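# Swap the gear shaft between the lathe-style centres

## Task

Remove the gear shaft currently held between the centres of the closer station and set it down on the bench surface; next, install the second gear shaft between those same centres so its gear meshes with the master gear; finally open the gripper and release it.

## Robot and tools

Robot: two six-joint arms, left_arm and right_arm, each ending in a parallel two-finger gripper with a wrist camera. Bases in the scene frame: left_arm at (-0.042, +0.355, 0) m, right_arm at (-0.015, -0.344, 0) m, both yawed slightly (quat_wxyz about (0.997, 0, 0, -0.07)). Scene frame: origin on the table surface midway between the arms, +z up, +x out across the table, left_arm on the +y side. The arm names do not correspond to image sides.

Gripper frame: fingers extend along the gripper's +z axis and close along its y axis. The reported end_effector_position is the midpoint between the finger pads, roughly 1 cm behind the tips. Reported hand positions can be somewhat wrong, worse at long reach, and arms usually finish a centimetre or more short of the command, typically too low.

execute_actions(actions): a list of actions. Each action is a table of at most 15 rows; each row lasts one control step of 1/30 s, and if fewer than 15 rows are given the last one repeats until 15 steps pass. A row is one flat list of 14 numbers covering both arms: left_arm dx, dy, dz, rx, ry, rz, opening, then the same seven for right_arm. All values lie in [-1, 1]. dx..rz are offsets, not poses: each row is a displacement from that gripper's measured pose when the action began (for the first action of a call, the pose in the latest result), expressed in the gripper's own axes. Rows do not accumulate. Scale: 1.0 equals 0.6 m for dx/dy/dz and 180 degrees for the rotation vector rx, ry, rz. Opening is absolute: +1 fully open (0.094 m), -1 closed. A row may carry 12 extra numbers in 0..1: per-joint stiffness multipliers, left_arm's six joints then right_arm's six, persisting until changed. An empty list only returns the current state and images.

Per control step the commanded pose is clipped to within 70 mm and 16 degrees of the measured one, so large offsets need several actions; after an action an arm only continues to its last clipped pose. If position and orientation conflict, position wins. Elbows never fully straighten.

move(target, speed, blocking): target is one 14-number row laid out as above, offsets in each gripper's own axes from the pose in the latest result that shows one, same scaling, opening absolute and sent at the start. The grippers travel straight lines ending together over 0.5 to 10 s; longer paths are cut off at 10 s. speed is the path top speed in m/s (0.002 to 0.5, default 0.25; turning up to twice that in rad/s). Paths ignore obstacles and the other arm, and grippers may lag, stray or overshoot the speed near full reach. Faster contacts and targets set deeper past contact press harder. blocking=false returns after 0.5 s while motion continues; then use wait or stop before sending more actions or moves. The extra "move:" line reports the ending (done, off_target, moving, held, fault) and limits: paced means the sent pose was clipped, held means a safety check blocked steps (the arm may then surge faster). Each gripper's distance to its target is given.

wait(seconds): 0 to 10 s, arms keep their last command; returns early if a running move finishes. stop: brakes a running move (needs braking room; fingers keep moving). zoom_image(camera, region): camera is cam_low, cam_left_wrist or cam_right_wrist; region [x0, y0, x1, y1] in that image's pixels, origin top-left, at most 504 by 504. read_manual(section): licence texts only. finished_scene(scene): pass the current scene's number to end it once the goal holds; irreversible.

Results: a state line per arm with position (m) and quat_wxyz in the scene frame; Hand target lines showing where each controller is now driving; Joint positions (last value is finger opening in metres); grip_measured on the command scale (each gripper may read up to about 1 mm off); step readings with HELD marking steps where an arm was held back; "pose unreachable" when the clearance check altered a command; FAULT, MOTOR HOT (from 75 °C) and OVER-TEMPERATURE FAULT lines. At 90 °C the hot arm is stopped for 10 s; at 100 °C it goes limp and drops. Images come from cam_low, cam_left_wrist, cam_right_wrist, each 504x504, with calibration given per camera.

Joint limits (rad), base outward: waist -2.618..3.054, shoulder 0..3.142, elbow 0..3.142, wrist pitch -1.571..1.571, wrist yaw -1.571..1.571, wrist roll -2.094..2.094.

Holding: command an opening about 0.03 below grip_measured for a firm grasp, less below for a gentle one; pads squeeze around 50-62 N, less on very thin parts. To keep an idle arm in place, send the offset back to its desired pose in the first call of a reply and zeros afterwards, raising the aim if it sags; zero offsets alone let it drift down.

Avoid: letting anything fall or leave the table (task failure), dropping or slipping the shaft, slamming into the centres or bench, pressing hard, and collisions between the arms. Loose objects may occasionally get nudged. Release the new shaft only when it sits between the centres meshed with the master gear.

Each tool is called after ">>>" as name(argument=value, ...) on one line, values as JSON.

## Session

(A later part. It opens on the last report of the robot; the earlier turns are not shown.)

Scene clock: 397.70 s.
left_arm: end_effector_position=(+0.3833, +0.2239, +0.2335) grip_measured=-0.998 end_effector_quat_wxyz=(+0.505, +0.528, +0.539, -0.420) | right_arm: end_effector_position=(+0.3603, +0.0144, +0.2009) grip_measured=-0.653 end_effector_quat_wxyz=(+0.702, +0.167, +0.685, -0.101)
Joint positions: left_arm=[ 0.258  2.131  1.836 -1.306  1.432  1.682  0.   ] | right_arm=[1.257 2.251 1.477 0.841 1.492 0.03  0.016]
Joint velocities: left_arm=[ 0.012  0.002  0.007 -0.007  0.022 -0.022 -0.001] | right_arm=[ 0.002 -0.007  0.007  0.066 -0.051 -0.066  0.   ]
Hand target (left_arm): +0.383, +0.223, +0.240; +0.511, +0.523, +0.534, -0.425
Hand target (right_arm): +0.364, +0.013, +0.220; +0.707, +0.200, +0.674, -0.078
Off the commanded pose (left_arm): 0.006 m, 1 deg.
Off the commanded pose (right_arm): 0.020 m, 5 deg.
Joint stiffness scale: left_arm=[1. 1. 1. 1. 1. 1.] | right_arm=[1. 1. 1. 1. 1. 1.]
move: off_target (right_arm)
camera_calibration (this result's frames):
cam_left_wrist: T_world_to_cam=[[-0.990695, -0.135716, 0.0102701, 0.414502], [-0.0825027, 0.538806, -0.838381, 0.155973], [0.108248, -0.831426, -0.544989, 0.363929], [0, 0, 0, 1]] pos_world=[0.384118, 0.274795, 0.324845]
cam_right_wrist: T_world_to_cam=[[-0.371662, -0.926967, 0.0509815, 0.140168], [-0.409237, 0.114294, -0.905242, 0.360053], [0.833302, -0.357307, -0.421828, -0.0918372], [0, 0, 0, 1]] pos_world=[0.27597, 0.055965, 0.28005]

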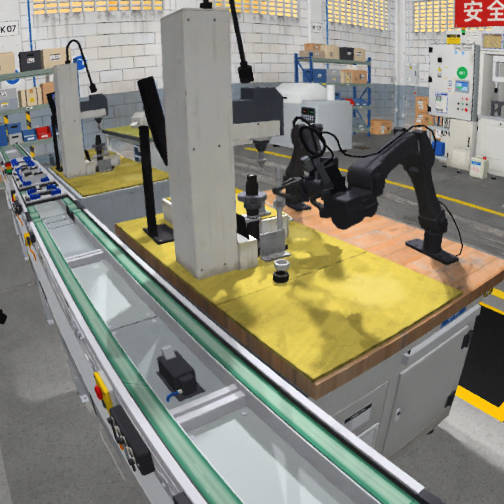

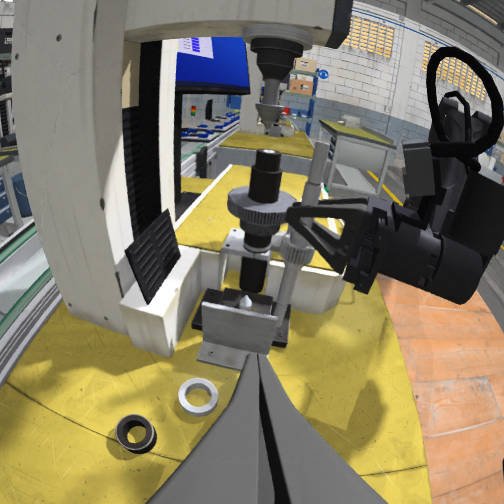

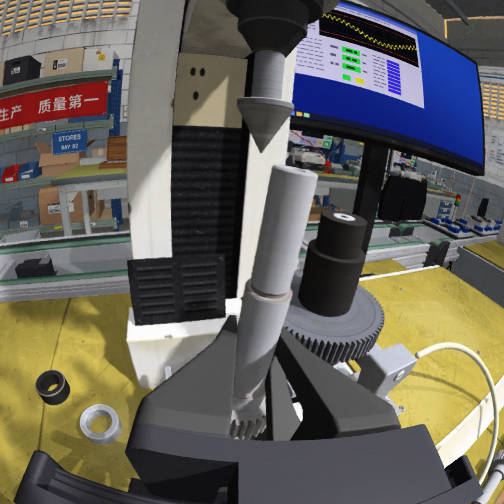

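>>> execute_actions(actions=[[[-0.01,0,0,0,-0.006,0,-1,-0.032,0.006,0.013,0.006,-0.003,0.026,-0.72],[-0.01,0,0,0,-0.006,0,-1,-0.032,0.008,0.019,0.007,-0.003,0.027,-0.72],[-0.01,0,0,0,-0.006,0,-1,-0.032,0.010,0.025,0.007,-0.004,0.027,-0.72],[-0.01,0,0,0,-0.006,0,-1,-0.031,0.012,0.031,0.008,-0.004,0.028,-0.72],[-0.01,0,0,0,-0.006,0,-1,-0.031,0.014,0.037,0.009,-0.004,0.028,-0.72],[-0.01,0,0,0,-0.006,0,-1,-0.031,0.016,0.043,0.010,-0.005,0.029,-0.72],[-0.01,0,0,0,-0.006,0,-1,-0.030,0.018,0.049,0.010,-0.005,0.029,-0.72],[-0.01,0,0,0,-0.006,0,-1,-0.030,0.020,0.055,0.011,-0.006,0.030,-0.72],[-0.01,0,0,0,-0.006,0,-1,-0.030,0.021,0.061,0.012,-0.006,0.030,-0.72],[-0.01,0,0,0,-0.006,0,-1,-0.030,0.022,0.068,0.012,-0.006,0.030,-0.72]]])

>>> execute_actions(actions=[])

Scene clock: 409.80 s.
left_arm: end_effector_position=(+0.3833, +0.2239, +0.2335) grip_measured=-0.998 end_effector_quat_wxyz=(+0.505, +0.528, +0.539, -0.420) | right_arm: end_effector_position=(+0.3989, +0.0030, +0.1973) grip_measured=-0.653 end_effector_quat_wxyz=(+0.700, +0.193, +0.677, -0.118)
Joint positions: left_arm=[ 0.258  2.131  1.836 -1.306  1.432  1.682  0.   ] | right_arm=[1.177 2.328 1.589 0.829 1.475 0.022 0.016]
Joint velocities: left_arm=[ 0.007  0.012  0.007 -0.022 -0.007  0.066 -0.001] | right_arm=[-0.066  0.002  0.017 -0.11  -0.022 -0.081 -0.   ]
Hand target (left_arm): +0.383, +0.223, +0.239; +0.510, +0.523, +0.535, -0.424
Hand target (right_arm): +0.401, +0.009, +0.220; +0.709, +0.211, +0.668, -0.082
Off the commanded pose (left_arm): 0.006 m, 1 deg.
Off the commanded pose (right_arm): 0.024 m, 5 deg.
Joint stiffness scale: left_arm=[1. 1. 1. 1. 1. 1.] | right_arm=[1. 1. 1. 1. 1. 1.]
Step readings (end_effector_position):
0: left_arm (+0.3833, +0.2239, +0.2335) | right_arm (+0.3601, +0.0140, +0.2018)
1: left_arm (+0.3833, +0.2239, +0.2335) | right_arm (+0.3602, +0.0141, +0.2017)
2: left_arm (+0.3833, +0.2239, +0.2335) | right_arm (+0.3608, +0.0145, +0.2020)
4: left_arm (+0.3833, +0.2239, +0.2335) | right_arm (+0.3638, +0.0155, +0.2022)
8: left_arm (+0.3833, +0.2239, +0.2335) | right_arm (+0.3764, +0.0136, +0.2015)
15: end_effector_position above
camera_calibration (this result's frames):
cam_left_wrist: T_world_to_cam=[[-0.990695, -0.135716, 0.0102701, 0.414502], [-0.0825027, 0.538806, -0.838381, 0.155973], [0.108248, -0.831426, -0.544989, 0.363929], [0, 0, 0, 1]] pos_world=[0.384118, 0.274795, 0.324845]
cam_right_wrist: T_world_to_cam=[[-0.428705, -0.902714, 0.0363256, 0.16977], [-0.392933, 0.150099, -0.907234, 0.367676], [0.813521, -0.40321, -0.419054, -0.122065], [0, 0, 0, 1]] pos_world=[0.316555, 0.0488483, 0.276249]

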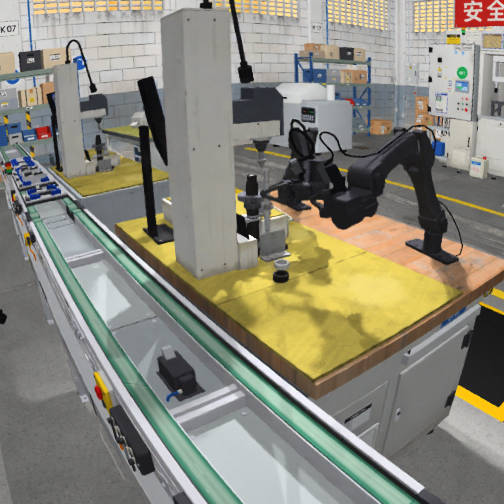

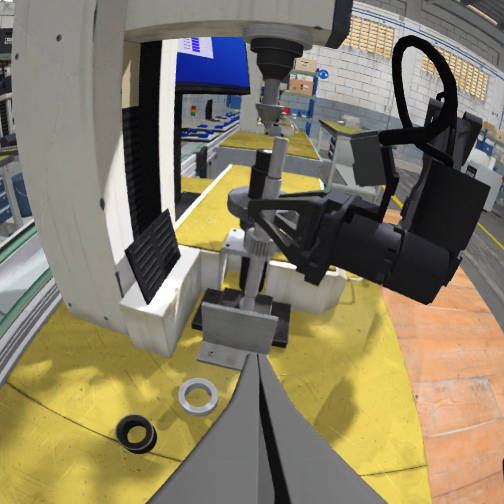

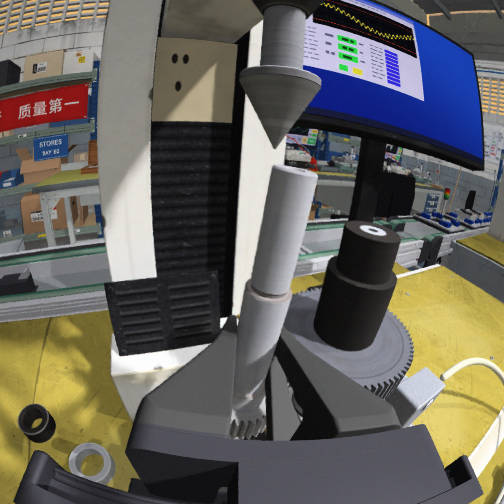

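Scene clock: 409.80 s.
left_arm: end_effector_position=(+0.3833, +0.2239, +0.2335) grip_measured=-0.998 end_effector_quat_wxyz=(+0.505, +0.528, +0.539, -0.420) | right_arm: end_effector_position=(+0.3989, +0.0030, +0.1973) grip_measured=-0.653 end_effector_quat_wxyz=(+0.700, +0.193, +0.677, -0.118)
Joint positions: left_arm=[ 0.258  2.131  1.836 -1.306  1.432  1.682  0.   ] | right_arm=[1.177 2.328 1.589 0.829 1.475 0.022 0.016]
Joint velocities: left_arm=[ 0.007  0.012  0.007 -0.022 -0.007  0.066 -0.001] | right_arm=[-0.066  0.002  0.017 -0.11  -0.022 -0.081 -0.   ]
Hand target (left_arm): +0.383, +0.223, +0.239; +0.510, +0.523, +0.535, -0.424
Hand target (right_arm): +0.401, +0.009, +0.220; +0.709, +0.211, +0.668, -0.082
Off the commanded pose (left_arm): 0.006 m, 1 deg.
Off the commanded pose (right_arm): 0.024 m, 5 deg.
Joint stiffness scale: left_arm=[1. 1. 1. 1. 1. 1.] | right_arm=[1. 1. 1. 1. 1. 1.]
camera_calibration (this result's frames):
cam_left_wrist: T_world_to_cam=[[-0.990695, -0.135716, 0.0102701, 0.414502], [-0.0825027, 0.538806, -0.838381, 0.155973], [0.108248, -0.831426, -0.544989, 0.363929], [0, 0, 0, 1]] pos_world=[0.384118, 0.274795, 0.324845]
cam_right_wrist: T_world_to_cam=[[-0.428705, -0.902714, 0.0363256, 0.16977], [-0.392933, 0.150099, -0.907234, 0.367676], [0.813521, -0.40321, -0.419054, -0.122065], [0, 0, 0, 1]] pos_world=[0.316555, 0.0488483, 0.276249]

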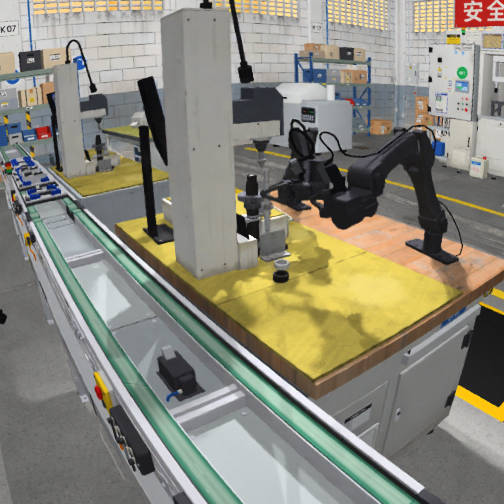

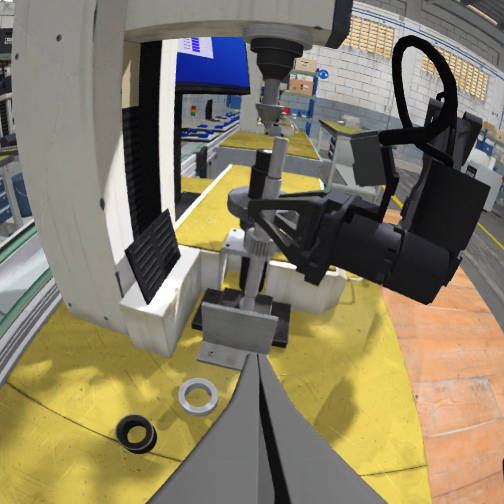

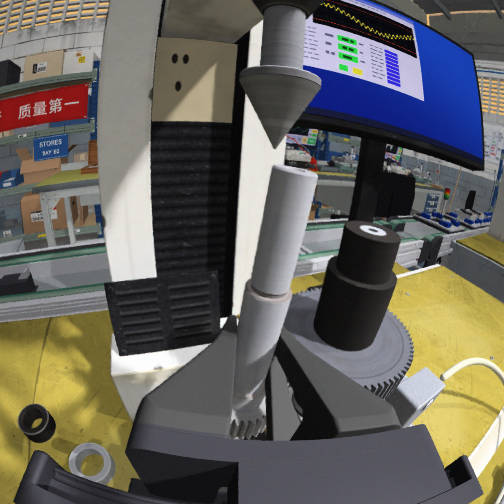

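>>> execute_actions(actions=[])

>>> zoom_image(camera="cam_left_wrist", region=[230, 90, 320, 180])

Scene clock: 410.93 s.
left_arm: end_effector_position=(+0.3833, +0.2239, +0.2335) grip_measured=-0.998 end_effector_quat_wxyz=(+0.505, +0.528, +0.539, -0.420) | right_arm: end_effector_position=(+0.4001, +0.0034, +0.1972) grip_measured=-0.653 end_effector_quat_wxyz=(+0.700, +0.190, +0.678, -0.118)
Joint positions: left_arm=[ 0.258  2.131  1.836 -1.306  1.432  1.682  0.   ] | right_arm=[1.176 2.329 1.591 0.819 1.47  0.025 0.016]
Joint velocities: left_arm=[ 0.002 -0.017 -0.002  0.022 -0.051  0.037 -0.001] | right_arm=[-0.002  0.007 -0.012 -0.037 -0.095  0.022  0.   ]
Hand target (left_arm): +0.383, +0.223, +0.239; +0.510, +0.523, +0.535, -0.424
Hand target (right_arm): +0.401, +0.009, +0.220; +0.709, +0.211, +0.668, -0.082
Off the commanded pose (left_arm): 0.006 m, 1 deg.
Off the commanded pose (right_arm): 0.024 m, 5 deg.
Joint stiffness scale: left_arm=[1. 1. 1. 1. 1. 1.] | right_arm=[1. 1. 1. 1. 1. 1.]
camera_calibration (this result's frames):
cam_left_wrist: T_world_to_cam=[[-0.990695, -0.135716, 0.0102701, 0.414502], [-0.0825027, 0.538806, -0.838381, 0.155973], [0.108248, -0.831426, -0.544989, 0.363929], [0, 0, 0, 1]] pos_world=[0.384118, 0.274795, 0.324845]
cam_right_wrist: T_world_to_cam=[[-0.425847, -0.903835, 0.0416667, 0.168436], [-0.395727, 0.144641, -0.906906, 0.369043], [0.813667, -0.402692, -0.419267, -0.12302], [0, 0, 0, 1]] pos_world=[0.317866, 0.0493209, 0.276091]

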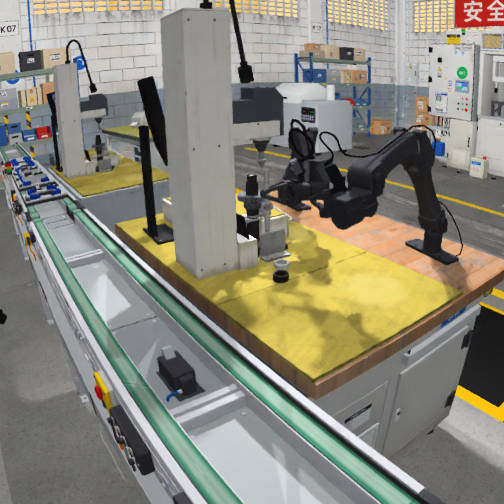

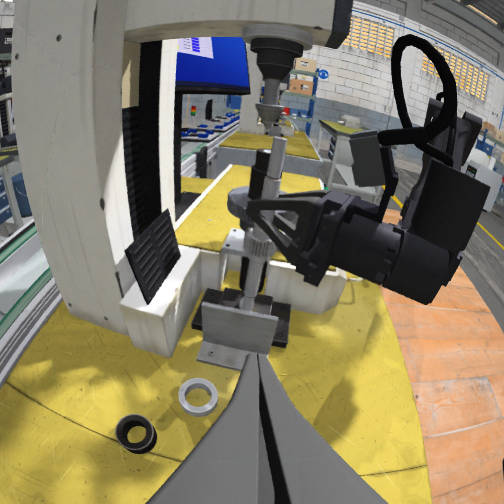

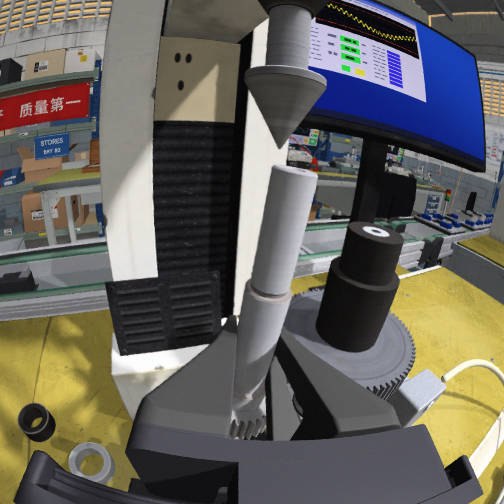

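Region (230, 90, 320, 180) of cam_left_wrist's 504x504 image, scaled by 5.600, with more detail than that image has.

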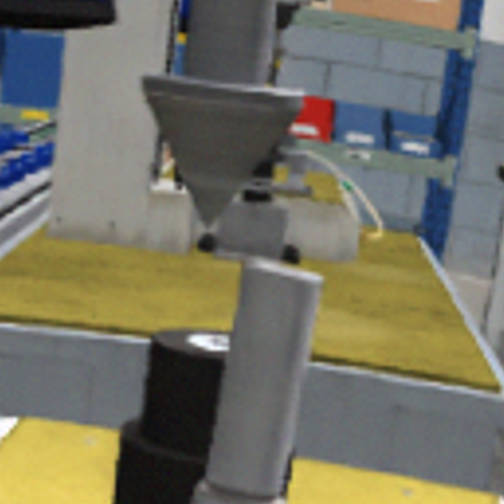

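>>> execute_actions(actions=[[[-0.01,0,0,0,-0.006,0,-1,-0.038,0.014,0.002,-0.0065,-0.003,0.028,-0.72],[-0.01,0,0,0,-0.006,0,-1,-0.038,0.015,0.006,-0.0065,-0.003,0.028,-0.72],[-0.01,0,0,0,-0.006,0,-1,-0.039,0.016,0.010,-0.0065,-0.003,0.028,-0.72],[-0.01,0,0,0,-0.006,0,-1,-0.039,0.017,0.014,-0.0065,-0.003,0.028,-0.72],[-0.01,0,0,0,-0.006,0,-1,-0.040,0.018,0.018,-0.0065,-0.003,0.028,-0.72],[-0.01,0,0,0,-0.006,0,-1,-0.040,0.019,0.021,-0.0065,-0.003,0.028,-0.72],[-0.01,0,0,0,-0.006,0,-1,-0.040,0.020,0.024,-0.0065,-0.003,0.028,-0.72]]])

>>> zoom_image(camera="cam_left_wrist", region=[230, 90, 320, 180])

Scene clock: 423.63 s.
left_arm: end_effector_position=(+0.3833, +0.2239, +0.2335) grip_measured=-0.998 end_effector_quat_wxyz=(+0.505, +0.528, +0.539, -0.420) | right_arm: end_effector_position=(+0.4109, +0.0033, +0.2015) grip_measured=-0.653 end_effector_quat_wxyz=(+0.702, +0.190, +0.677, -0.112)
Joint positions: left_arm=[ 0.258  2.131  1.836 -1.306  1.432  1.682  0.   ] | right_arm=[1.156 2.335 1.622 0.79  1.442 0.038 0.016]
Joint velocities: left_arm=[ 0.002 -0.002 -0.027 -0.022  0.022 -0.051 -0.   ] | right_arm=[-0.017  0.012 -0.017 -0.037  0.007  0.051 -0.001]
Hand target (left_arm): +0.383, +0.223, +0.239; +0.510, +0.523, +0.535, -0.424
Hand target (right_arm): +0.416, +0.005, +0.222; +0.710, +0.212, +0.667, -0.081
Off the commanded pose (left_arm): 0.006 m, 1 deg.
Off the commanded pose (right_arm): 0.022 m, 5 deg.
Joint stiffness scale: left_arm=[1. 1. 1. 1. 1. 1.] | right_arm=[1. 1. 1. 1. 1. 1.]
Step readings (end_effector_position):
0: left_arm (+0.3833, +0.2239, +0.2335) | right_arm (+0.4001, +0.0034, +0.1972)
1: left_arm (+0.3833, +0.2239, +0.2335) | right_arm (+0.4001, +0.0035, +0.1972)
2: left_arm (+0.3833, +0.2239, +0.2335) | right_arm (+0.4002, +0.0036, +0.1972)
4: left_arm (+0.3833, +0.2239, +0.2335) | right_arm (+0.4006, +0.0044, +0.1974)
8: left_arm (+0.3833, +0.2239, +0.2335) | right_arm (+0.4046, +0.0062, +0.1998)
15: end_effector_position above
camera_calibration (this result's frames):
cam_left_wrist: T_world_to_cam=[[-0.990695, -0.135716, 0.0102701, 0.414502], [-0.0825027, 0.538806, -0.838381, 0.155973], [0.108248, -0.831426, -0.544989, 0.363929], [0, 0, 0, 1]] pos_world=[0.384118, 0.274795, 0.324845]
cam_right_wrist: T_world_to_cam=[[-0.418406, -0.90767, 0.0327365, 0.171507], [-0.392189, 0.148042, -0.907894, 0.375979], [0.819221, -0.392707, -0.41792, -0.132648], [0, 0, 0, 1]] pos_world=[0.327883, 0.0479196, 0.280298]

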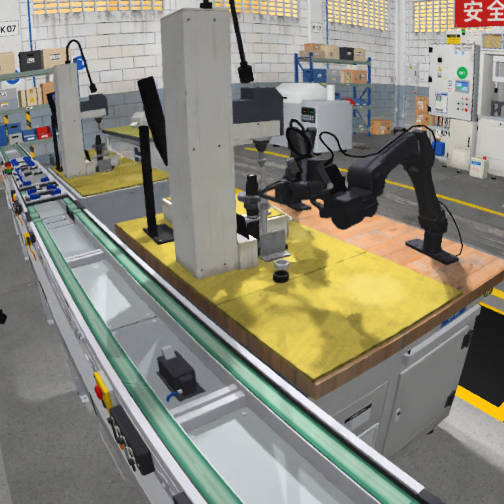

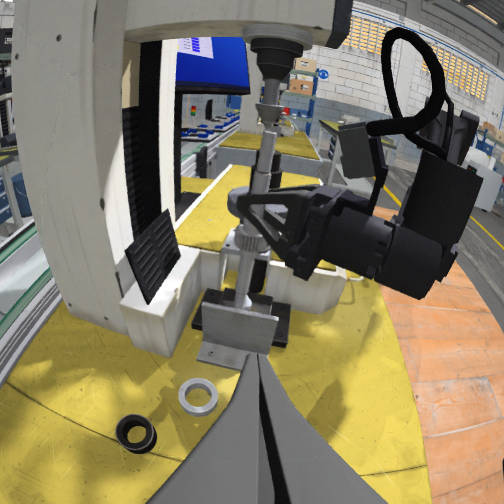

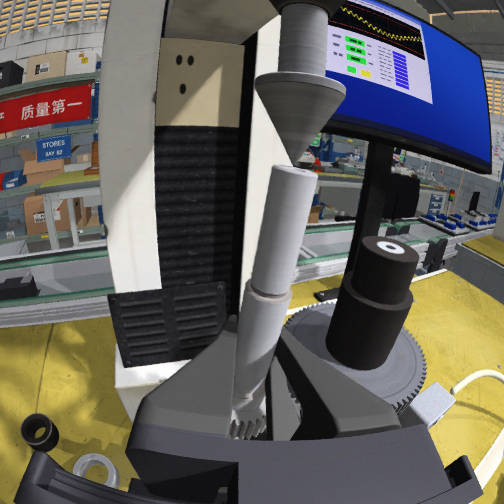

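Region (230, 90, 320, 180) of cam_left_wrist's 504x504 image, scaled by 5.600, with more detail than that image has.

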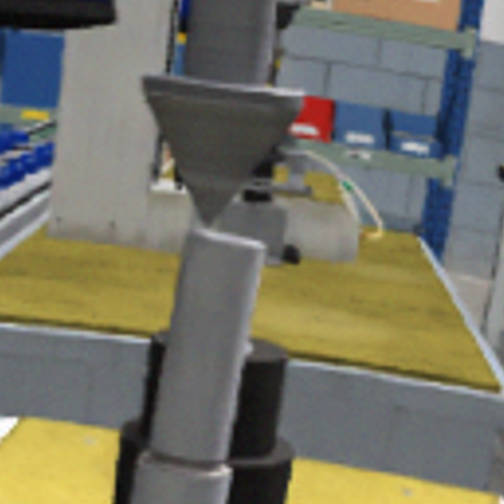

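>>> execute_actions(actions=[])

>>> zoom_image(camera="cam_left_wrist", region=[230, 90, 320, 180])

>>> zoom_image(camera="cam_right_wrist", region=[250, 120, 340, 210])

Scene clock: 426.13 s.
left_arm: end_effector_position=(+0.3833, +0.2239, +0.2335) grip_measured=-0.998 end_effector_quat_wxyz=(+0.505, +0.528, +0.539, -0.420) | right_arm: end_effector_position=(+0.4113, +0.0041, +0.1992) grip_measured=-0.653 end_effector_quat_wxyz=(+0.701, +0.186, +0.679, -0.114)
Joint positions: left_arm=[ 0.258  2.131  1.836 -1.306  1.432  1.682  0.   ] | right_arm=[1.156 2.338 1.622 0.78  1.439 0.043 0.016]
Joint velocities: left_arm=[ 0.012 -0.002  0.002 -0.022  0.037 -0.022  0.   ] | right_arm=[-0.017 -0.002 -0.002 -0.007 -0.022 -0.022 -0.001]
Hand target (left_arm): +0.383, +0.223, +0.239; +0.510, +0.523, +0.535, -0.424
Hand target (right_arm): +0.416, +0.005, +0.222; +0.710, +0.212, +0.667, -0.081
Off the commanded pose (left_arm): 0.006 m, 1 deg.
Off the commanded pose (right_arm): 0.024 m, 5 deg.
Joint stiffness scale: left_arm=[1. 1. 1. 1. 1. 1.] | right_arm=[1. 1. 1. 1. 1. 1.]
camera_calibration (this result's frames):
cam_left_wrist: T_world_to_cam=[[-0.990695, -0.135716, 0.0102701, 0.414502], [-0.0825027, 0.538806, -0.838381, 0.155973], [0.108248, -0.831426, -0.544989, 0.363929], [0, 0, 0, 1]] pos_world=[0.384118, 0.274795, 0.324845]
cam_right_wrist: T_world_to_cam=[[-0.415093, -0.908887, 0.0402857, 0.169607], [-0.396701, 0.14097, -0.907059, 0.375722], [0.818735, -0.392495, -0.419072, -0.133167], [0, 0, 0, 1]] pos_world=[0.32848, 0.0489205, 0.278163]

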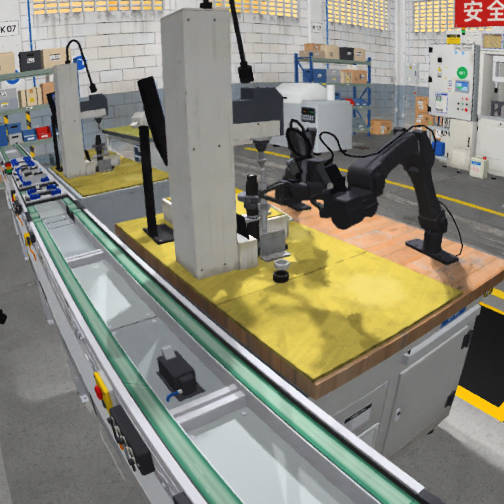

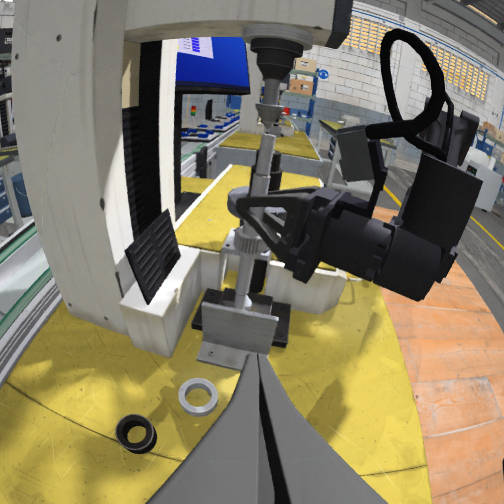

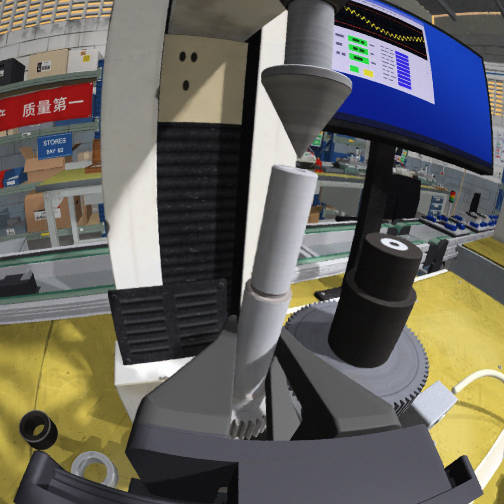

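Region (230, 90, 320, 180) of cam_left_wrist's 504x504 image, scaled by 5.600, with more detail than that image has.

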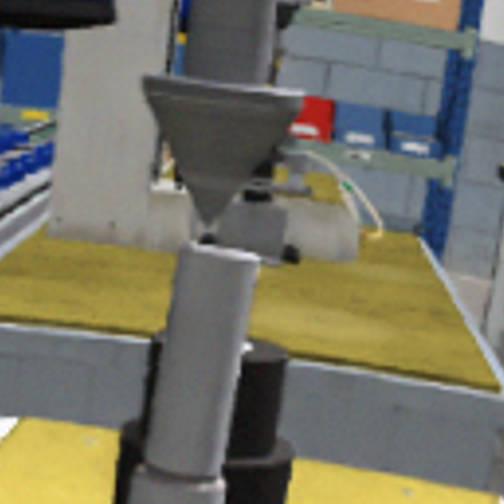

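Region (250, 120, 340, 210) of cam_right_wrist's 504x504 image, scaled by 5.600, with more detail than that image has.

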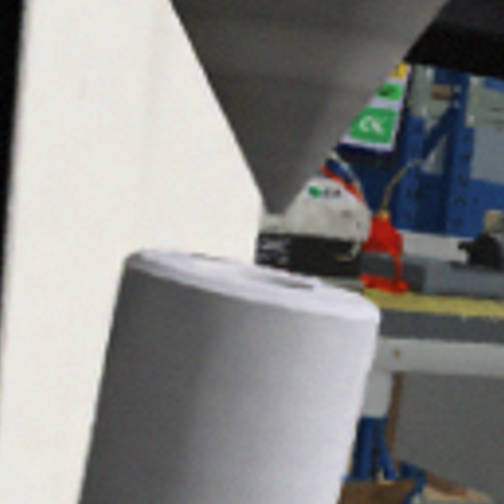

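>>> execute_actions(actions=[[[-0.01,0,0,0,-0.006,0,-1,-0.037,0.008,0.009,-0.004,-0.003,0.028,-0.72],[-0.01,0,0,0,-0.006,0,-1,-0.037,0.007,0.011,-0.003,-0.003,0.028,-0.72],[-0.01,0,0,0,-0.006,0,-1,-0.037,0.006,0.013,-0.003,-0.003,0.028,-0.72],[-0.01,0,0,0,-0.006,0,-1,-0.037,0.005,0.015,-0.003,-0.003,0.028,-0.72],[-0.01,0,0,0,-0.006,0,-1,-0.037,0.004,0.017,-0.003,-0.003,0.028,-0.72]]])

>>> zoom_image(camera="cam_left_wrist", region=[230, 90, 320, 180])

>>> zoom_image(camera="cam_right_wrist", region=[250, 120, 340, 210])

Scene clock: 433.00 s.
left_arm: end_effector_position=(+0.3833, +0.2239, +0.2335) grip_measured=-0.998 end_effector_quat_wxyz=(+0.505, +0.528, +0.539, -0.420) | right_arm: end_effector_position=(+0.4161, +0.0014, +0.1979) grip_measured=-0.653 end_effector_quat_wxyz=(+0.701, +0.188, +0.679, -0.111)
Joint positions: left_arm=[ 0.258  2.131  1.836 -1.306  1.432  1.682  0.   ] | right_arm=[1.145 2.338 1.622 0.764 1.426 0.065 0.016]
Joint velocities: left_arm=[-0.007  0.002  0.007 -0.051 -0.022 -0.007  0.001] | right_arm=[-0.007 -0.002 -0.017 -0.051 -0.037  0.007 -0.   ]
Hand target (left_arm): +0.383, +0.223, +0.239; +0.510, +0.523, +0.535, -0.424
Hand target (right_arm): +0.420, -0.001, +0.221; +0.709, +0.212, +0.668, -0.081
Off the commanded pose (left_arm): 0.006 m, 1 deg.
Off the commanded pose (right_arm): 0.024 m, 5 deg.
Joint stiffness scale: left_arm=[1. 1. 1. 1. 1. 1.] | right_arm=[1. 1. 1. 1. 1. 1.]
Step readings (end_effector_position):
0: left_arm (+0.3833, +0.2239, +0.2335) | right_arm (+0.4113, +0.0041, +0.1992)
1: left_arm (+0.3833, +0.2239, +0.2335) | right_arm (+0.4114, +0.0041, +0.1992)
2: left_arm (+0.3833, +0.2239, +0.2335) | right_arm (+0.4114, +0.0043, +0.1991)
4: left_arm (+0.3833, +0.2239, +0.2335) | right_arm (+0.4118, +0.0045, +0.1989)
8: left_arm (+0.3833, +0.2239, +0.2335) | right_arm (+0.4138, +0.0036, +0.1986)
15: end_effector_position above
camera_calibration (this result's frames):
cam_left_wrist: T_world_to_cam=[[-0.990695, -0.135716, 0.0102701, 0.414502], [-0.0825027, 0.538806, -0.838381, 0.155973], [0.108248, -0.831426, -0.544989, 0.363929], [0, 0, 0, 1]] pos_world=[0.384118, 0.274795, 0.324845]
cam_right_wrist: T_world_to_cam=[[-0.413609, -0.9098, 0.0345121, 0.169795], [-0.396009, 0.14564, -0.906623, 0.376355], [0.81982, -0.388655, -0.420527, -0.138889], [0, 0, 0, 1]] pos_world=[0.333132, 0.0456872, 0.276946]

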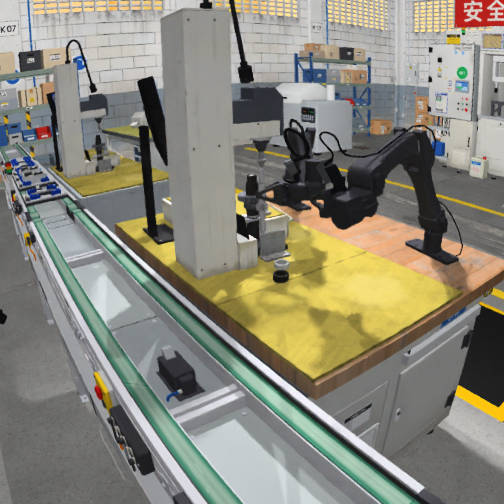

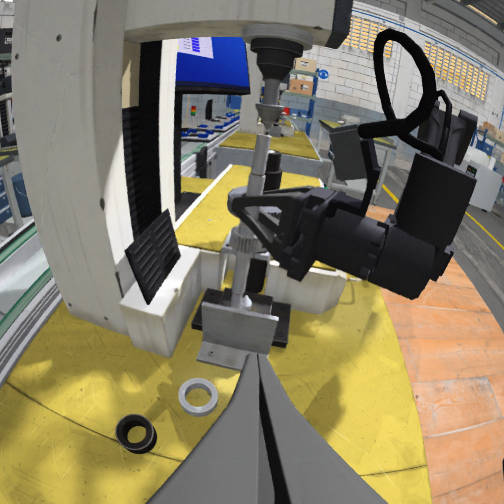

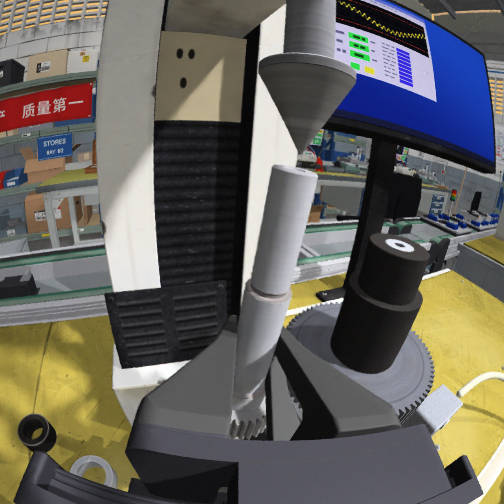

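Region (230, 90, 320, 180) of cam_left_wrist's 504x504 image, scaled by 5.600, with more detail than that image has.

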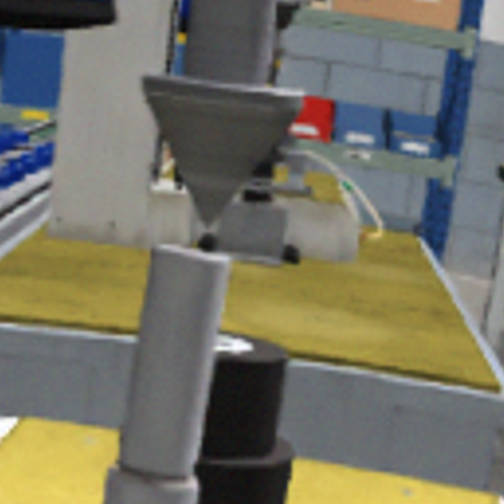

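Region (250, 120, 340, 210) of cam_right_wrist's 504x504 image, scaled by 5.600, with more detail than that image has.

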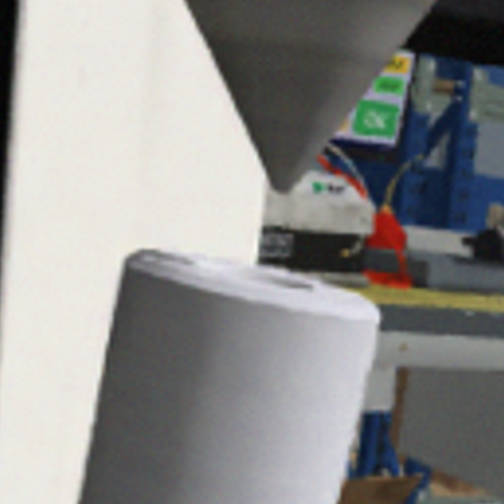

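>>> execute_actions(actions=[[[-0.01,0,0,0,-0.006,0,-1,-0.040,0.001,0.006,-0.002,-0.004,0.027,-0.72],[-0.01,0,0,0,-0.006,0,-1,-0.042,-0.001,0.004,-0.002,-0.004,0.027,-0.72],[-0.01,0,0,0,-0.006,0,-1,-0.044,-0.003,0.002,-0.002,-0.004,0.027,-0.72],[-0.01,0,0,0,-0.006,0,-1,-0.046,-0.004,0.001,-0.002,-0.004,0.027,-0.72],[-0.01,0,0,0,-0.006,0,-1,-0.048,-0.004,0.001,-0.002,-0.004,0.027,-0.72],[-0.01,0,0,0,-0.006,0,-1,-0.050,-0.004,0.001,-0.002,-0.004,0.027,-0.72],[-0.01,0,0,0,-0.006,0,-1,-0.052,-0.004,0.001,-0.002,-0.004,0.027,-0.72],[-0.01,0,0,0,-0.006,0,-1,-0.054,-0.004,0.001,-0.002,-0.004,0.027,-0.72]]])

>>> zoom_image(camera="cam_left_wrist", region=[230, 90, 320, 180])

>>> zoom_image(camera="cam_right_wrist", region=[250, 120, 340, 210])

Scene clock: 441.90 s.
left_arm: end_effector_position=(+0.3833, +0.2239, +0.2335) grip_measured=-0.998 end_effector_quat_wxyz=(+0.505, +0.528, +0.539, -0.420) | right_arm: end_effector_position=(+0.4150, -0.0003, +0.2003) grip_measured=-0.653 end_effector_quat_wxyz=(+0.701, +0.188, +0.679, -0.110)
Joint positions: left_arm=[ 0.258  2.131  1.836 -1.306  1.432  1.682  0.   ] | right_arm=[1.145 2.324 1.61  0.76  1.424 0.07  0.016]
Joint velocities: left_arm=[-0.017 -0.002 -0.017 -0.037 -0.022  0.022  0.   ] | right_arm=[-0.002  0.002 -0.007 -0.066  0.037 -0.066  0.001]
Hand target (left_arm): +0.383, +0.223, +0.239; +0.510, +0.523, +0.535, -0.424
Hand target (right_arm): +0.414, -0.005, +0.229; +0.709, +0.214, +0.667, -0.080
Off the commanded pose (left_arm): 0.006 m, 1 deg.
Off the commanded pose (right_arm): 0.030 m, 5 deg.
Joint stiffness scale: left_arm=[1. 1. 1. 1. 1. 1.] | right_arm=[1. 1. 1. 1. 1. 1.]
Step readings (end_effector_position):
0: left_arm (+0.3833, +0.2239, +0.2335) | right_arm (+0.4163, +0.0018, +0.1975)
1: left_arm (+0.3833, +0.2239, +0.2335) | right_arm (+0.4163, +0.0018, +0.1975)
2: left_arm (+0.3833, +0.2239, +0.2335) | right_arm (+0.4163, +0.0018, +0.1975)
4: left_arm (+0.3833, +0.2239, +0.2335) | right_arm (+0.4160, +0.0014, +0.1970)
8: left_arm (+0.3833, +0.2239, +0.2335) | right_arm (+0.4153, +0.0003, +0.1966)
15: end_effector_position above
camera_calibration (this result's frames):
cam_left_wrist: T_world_to_cam=[[-0.990695, -0.135716, 0.0102701, 0.414502], [-0.0825027, 0.538806, -0.838381, 0.155973], [0.108248, -0.831426, -0.544989, 0.363929], [0, 0, 0, 1]] pos_world=[0.384118, 0.274795, 0.324845]
cam_right_wrist: T_world_to_cam=[[-0.411867, -0.910675, 0.0322092, 0.167404], [-0.395676, 0.146887, -0.906568, 0.378211], [0.820857, -0.386129, -0.42083, -0.137943], [0, 0, 0, 1]] pos_world=[0.331829, 0.0436321, 0.279431]

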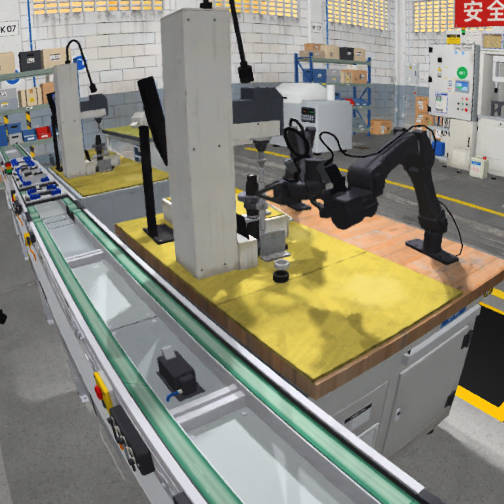

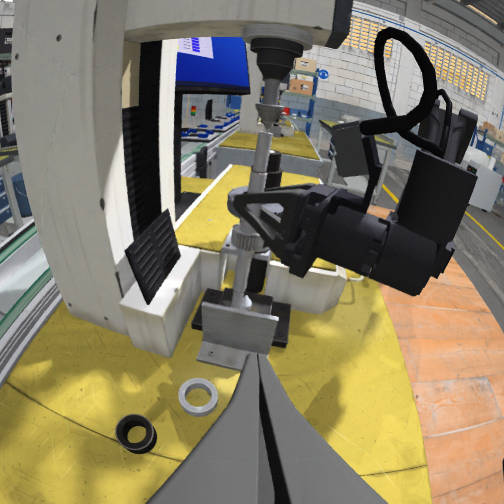

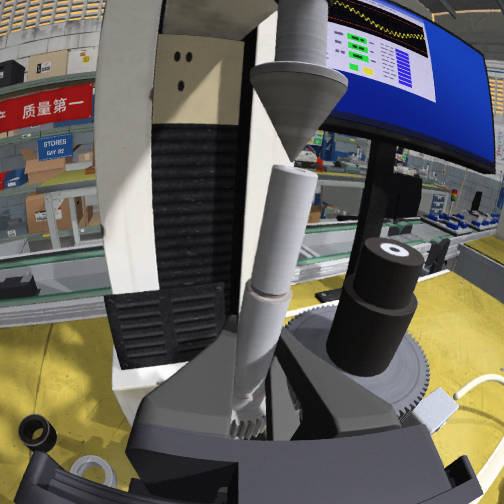

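Region (230, 90, 320, 180) of cam_left_wrist's 504x504 image, scaled by 5.600, with more detail than that image has.

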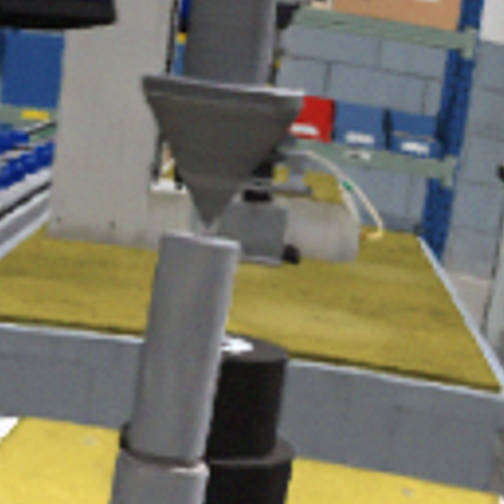

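Region (250, 120, 340, 210) of cam_right_wrist's 504x504 image, scaled by 5.600, with more detail than that image has.

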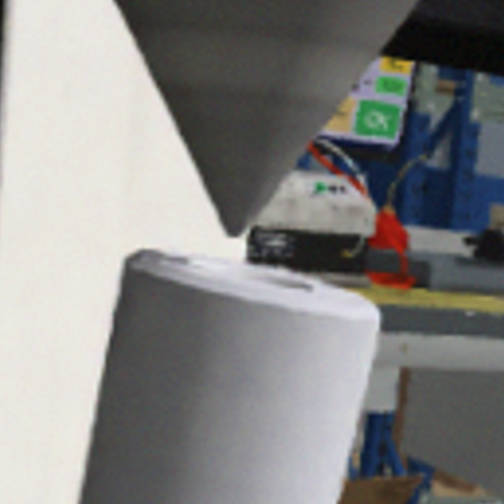

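>>> execute_actions(actions=[[[-0.01,0,0,0,-0.006,0,-1,-0.052,0.0,0.001,-0.002,-0.004,0.027,-0.72],[-0.01,0,0,0,-0.006,0,-1,-0.055,0.002,0.0,-0.002,-0.004,0.027,-0.72],[-0.01,0,0,0,-0.006,0,-1,-0.058,0.003,0.0,-0.002,-0.004,0.027,-0.72],[-0.01,0,0,0,-0.006,0,-1,-0.061,0.004,0.0,-0.002,-0.004,0.027,-0.72],[-0.01,0,0,0,-0.006,0,-1,-0.064,0.005,0.0,-0.002,-0.004,0.027,-0.72],[-0.01,0,0,0,-0.006,0,-1,-0.067,0.005,0.0,-0.002,-0.004,0.027,-0.72],[-0.01,0,0,0,-0.006,0,-1,-0.070,0.006,0.0,-0.002,-0.004,0.027,-0.72],[-0.01,0,0,0,-0.006,0,-1,-0.073,0.006,0.0,-0.002,-0.004,0.027,-0.72],[-0.01,0,0,0,-0.006,0,-1,-0.076,0.006,0.0,-0.002,-0.004,0.027,-0.72],[-0.01,0,0,0,-0.006,0,-1,-0.079,0.006,0.0,-0.002,-0.004,0.027,-0.72]]])

>>> zoom_image(camera="cam_right_wrist", region=[250, 120, 340, 210])

Scene clock: 448.10 s.
left_arm: end_effector_position=(+0.3833, +0.2239, +0.2335) grip_measured=-0.998 end_effector_quat_wxyz=(+0.505, +0.528, +0.539, -0.420) | right_arm: end_effector_position=(+0.4139, -0.0007, +0.2069) grip_measured=-0.653 end_effector_quat_wxyz=(+0.698, +0.178, +0.683, -0.117)
Joint positions: left_arm=[ 0.258  2.131  1.836 -1.306  1.432  1.682  0.   ] | right_arm=[1.147 2.302 1.61  0.712 1.421 0.069 0.016]
Joint velocities: left_arm=[-0.012  0.007 -0.002 -0.051 -0.066  0.007 -0.   ] | right_arm=[ 0.007 -0.027 -0.002 -0.007  0.007 -0.007  0.   ]
Hand target (left_arm): +0.383, +0.223, +0.239; +0.510, +0.523, +0.535, -0.424
Hand target (right_arm): +0.413, -0.003, +0.247; +0.710, +0.214, +0.667, -0.079
Off the commanded pose (left_arm): 0.006 m, 1 deg.
Off the commanded pose (right_arm): 0.041 m, 6 deg.
Joint stiffness scale: left_arm=[1. 1. 1. 1. 1. 1.] | right_arm=[1. 1. 1. 1. 1. 1.]
Step readings (end_effector_position):
0: left_arm (+0.3833, +0.2239, +0.2335) | right_arm (+0.4150, -0.0003, +0.2005)
1: left_arm (+0.3833, +0.2239, +0.2335) | right_arm (+0.4150, -0.0003, +0.2004)
2: left_arm (+0.3833, +0.2239, +0.2335) | right_arm (+0.4150, -0.0003, +0.2003)
4: left_arm (+0.3833, +0.2239, +0.2335) | right_arm (+0.4150, -0.0003, +0.2000)
8: left_arm (+0.3833, +0.2239, +0.2335) | right_arm (+0.4148, -0.0005, +0.2003)
15: end_effector_position above
camera_calibration (this result's frames):
cam_left_wrist: T_world_to_cam=[[-0.990695, -0.135716, 0.0102701, 0.414502], [-0.0825027, 0.538806, -0.838381, 0.155973], [0.108248, -0.831426, -0.544989, 0.363929], [0, 0, 0, 1]] pos_world=[0.384118, 0.274795, 0.324845]
cam_right_wrist: T_world_to_cam=[[-0.407066, -0.91154, 0.0582381, 0.158965], [-0.409003, 0.124895, -0.903946, 0.388822], [0.816709, -0.391785, -0.423663, -0.132117], [0, 0, 0, 1]] pos_world=[0.33164, 0.04458, 0.286243]

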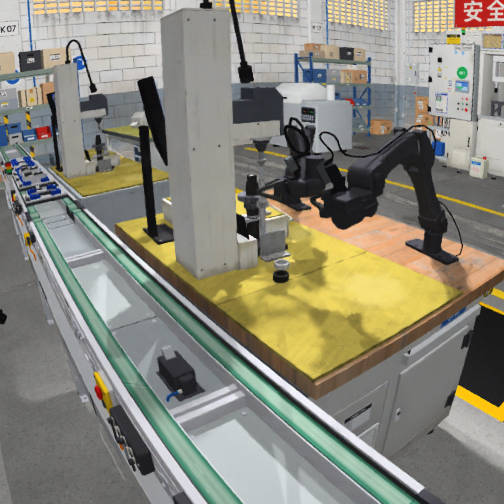

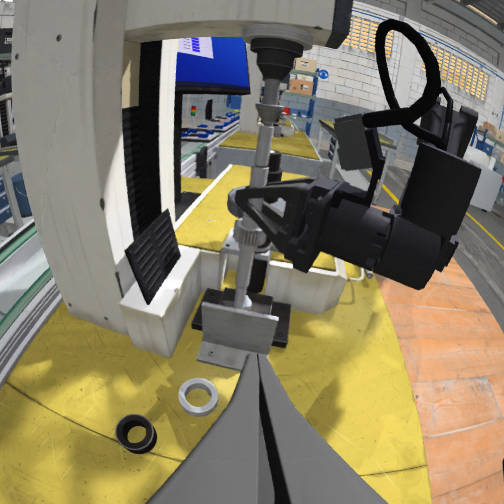

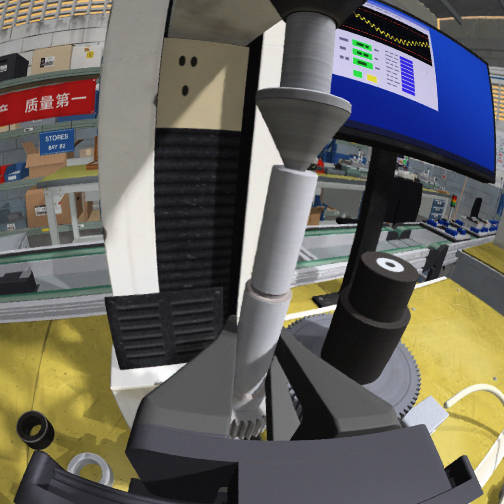

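Region (250, 120, 340, 210) of cam_right_wrist's 504x504 image, scaled by 5.600, with more detail than that image has.

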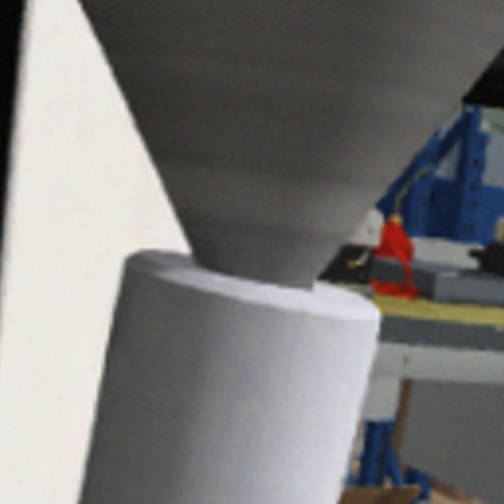

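>>> execute_actions(actions=[[[-0.01,0,0,0,-0.006,0,-1,-0.072,0.003,0.0,-0.003,-0.007,0.037,-0.72],[-0.01,0,0,0,-0.006,0,-1,-0.077,0.004,0.0,-0.004,-0.009,0.039,-0.72],[-0.01,0,0,0,-0.006,0,-1,-0.082,0.005,0.0,-0.005,-0.010,0.041,-0.72],[-0.01,0,0,0,-0.006,0,-1,-0.087,0.006,0.0,-0.006,-0.012,0.043,-0.72],[-0.01,0,0,0,-0.006,0,-1,-0.092,0.007,0.0,-0.007,-0.013,0.045,-0.72],[-0.01,0,0,0,-0.006,0,-1,-0.097,0.008,0.0,-0.008,-0.015,0.047,-0.72],[-0.01,0,0,0,-0.006,0,-1,-0.102,0.009,0.0,-0.009,-0.016,0.049,-0.72],[-0.01,0,0,0,-0.006,0,-1,-0.107,0.010,0.0,-0.010,-0.018,0.051,-0.72],[-0.01,0,0,0,-0.006,0,-1,-0.112,0.010,0.0,-0.010,-0.019,0.053,-0.72],[-0.01,0,0,0,-0.006,0,-1,-0.117,0.010,0.0,-0.010,-0.020,0.055,-0.72],[-0.01,0,0,0,-0.006,0,-1,-0.122,0.010,0.0,-0.010,-0.021,0.057,-0.72],[-0.01,0,0,0,-0.006,0,-1,-0.127,0.010,0.0,-0.010,-0.022,0.059,-0.72]]])

>>> zoom_image(camera="cam_left_wrist", region=[200, 220, 300, 320])

Scene clock: 455.13 s.
left_arm: end_effector_position=(+0.3833, +0.2239, +0.2335) grip_measured=-0.998 end_effector_quat_wxyz=(+0.505, +0.528, +0.539, -0.420) | right_arm: end_effector_position=(+0.4135, -0.0015, +0.2120) grip_measured=-0.653 end_effector_quat_wxyz=(+0.700, +0.173, +0.682, -0.124)
Joint positions: left_arm=[ 0.258  2.131  1.836 -1.306  1.432  1.682  0.   ] | right_arm=[1.147 2.301 1.61  0.762 1.424 0.004 0.016]
Joint velocities: left_arm=[-0.012  0.017  0.017 -0.051 -0.081  0.007  0.   ] | right_arm=[ 0.012 -0.007  0.007  0.066  0.081 -0.139  0.   ]
Hand target (left_arm): +0.383, +0.223, +0.239; +0.510, +0.523, +0.535, -0.424
Hand target (right_arm): +0.410, -0.006, +0.281; +0.725, +0.228, +0.649, -0.046
Off the commanded pose (left_arm): 0.006 m, 1 deg.
Off the commanded pose (right_arm): 0.071 m, 12 deg.
Joint stiffness scale: left_arm=[1. 1. 1. 1. 1. 1.] | right_arm=[1. 1. 1. 1. 1. 1.]
Step readings (end_effector_position):
0: left_arm (+0.3833, +0.2239, +0.2335) | right_arm (+0.4139, -0.0007, +0.2064)
1: left_arm (+0.3833, +0.2239, +0.2335) | right_arm (+0.4139, -0.0007, +0.2064)
2: left_arm (+0.3833, +0.2239, +0.2335) | right_arm (+0.4139, -0.0007, +0.2066)
4: left_arm (+0.3833, +0.2239, +0.2335) | right_arm (+0.4139, -0.0007, +0.2075)
8: left_arm (+0.3833, +0.2239, +0.2335) | right_arm (+0.4138, -0.0009, +0.2093)
15: end_effector_position above
camera_calibration (this result's frames):
cam_left_wrist: T_world_to_cam=[[-0.990695, -0.135716, 0.0102701, 0.414502], [-0.0825027, 0.538806, -0.838381, 0.155973], [0.108248, -0.831426, -0.544989, 0.363929], [0, 0, 0, 1]] pos_world=[0.384118, 0.274795, 0.324845]
cam_right_wrist: T_world_to_cam=[[-0.410619, -0.908861, 0.0732347, 0.156114], [-0.408066, 0.111347, -0.906137, 0.393364], [0.815398, -0.401962, -0.416597, -0.130944], [0, 0, 0, 1]] pos_world=[0.331393, 0.0454522, 0.290457]

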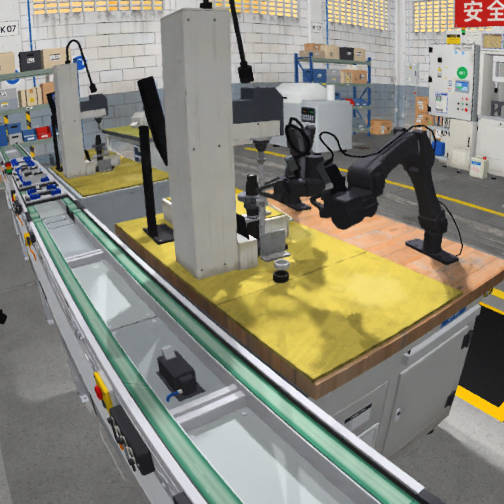

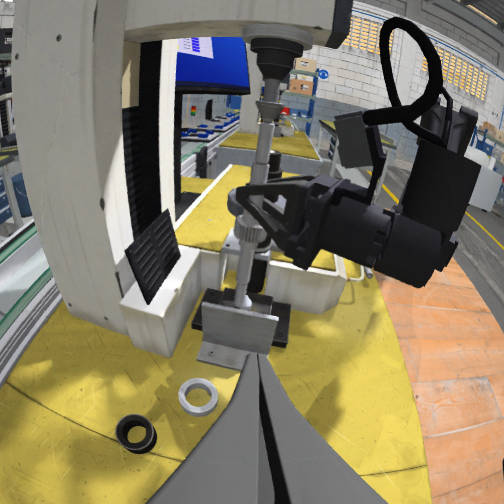

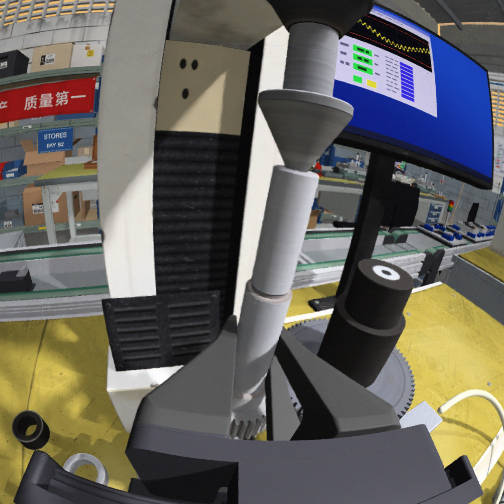

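Region (200, 220, 300, 320) of cam_left_wrist's 504x504 image, scaled by 5.040, with more detail than that image has.

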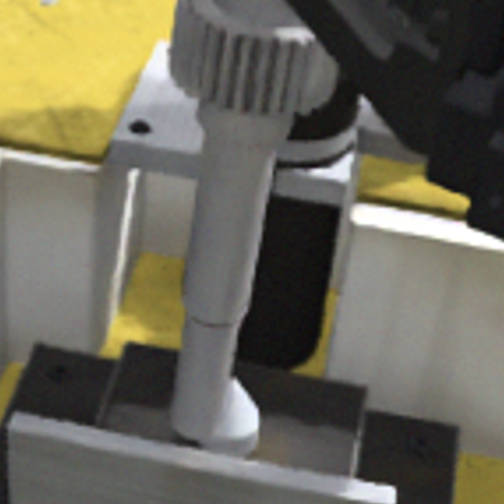

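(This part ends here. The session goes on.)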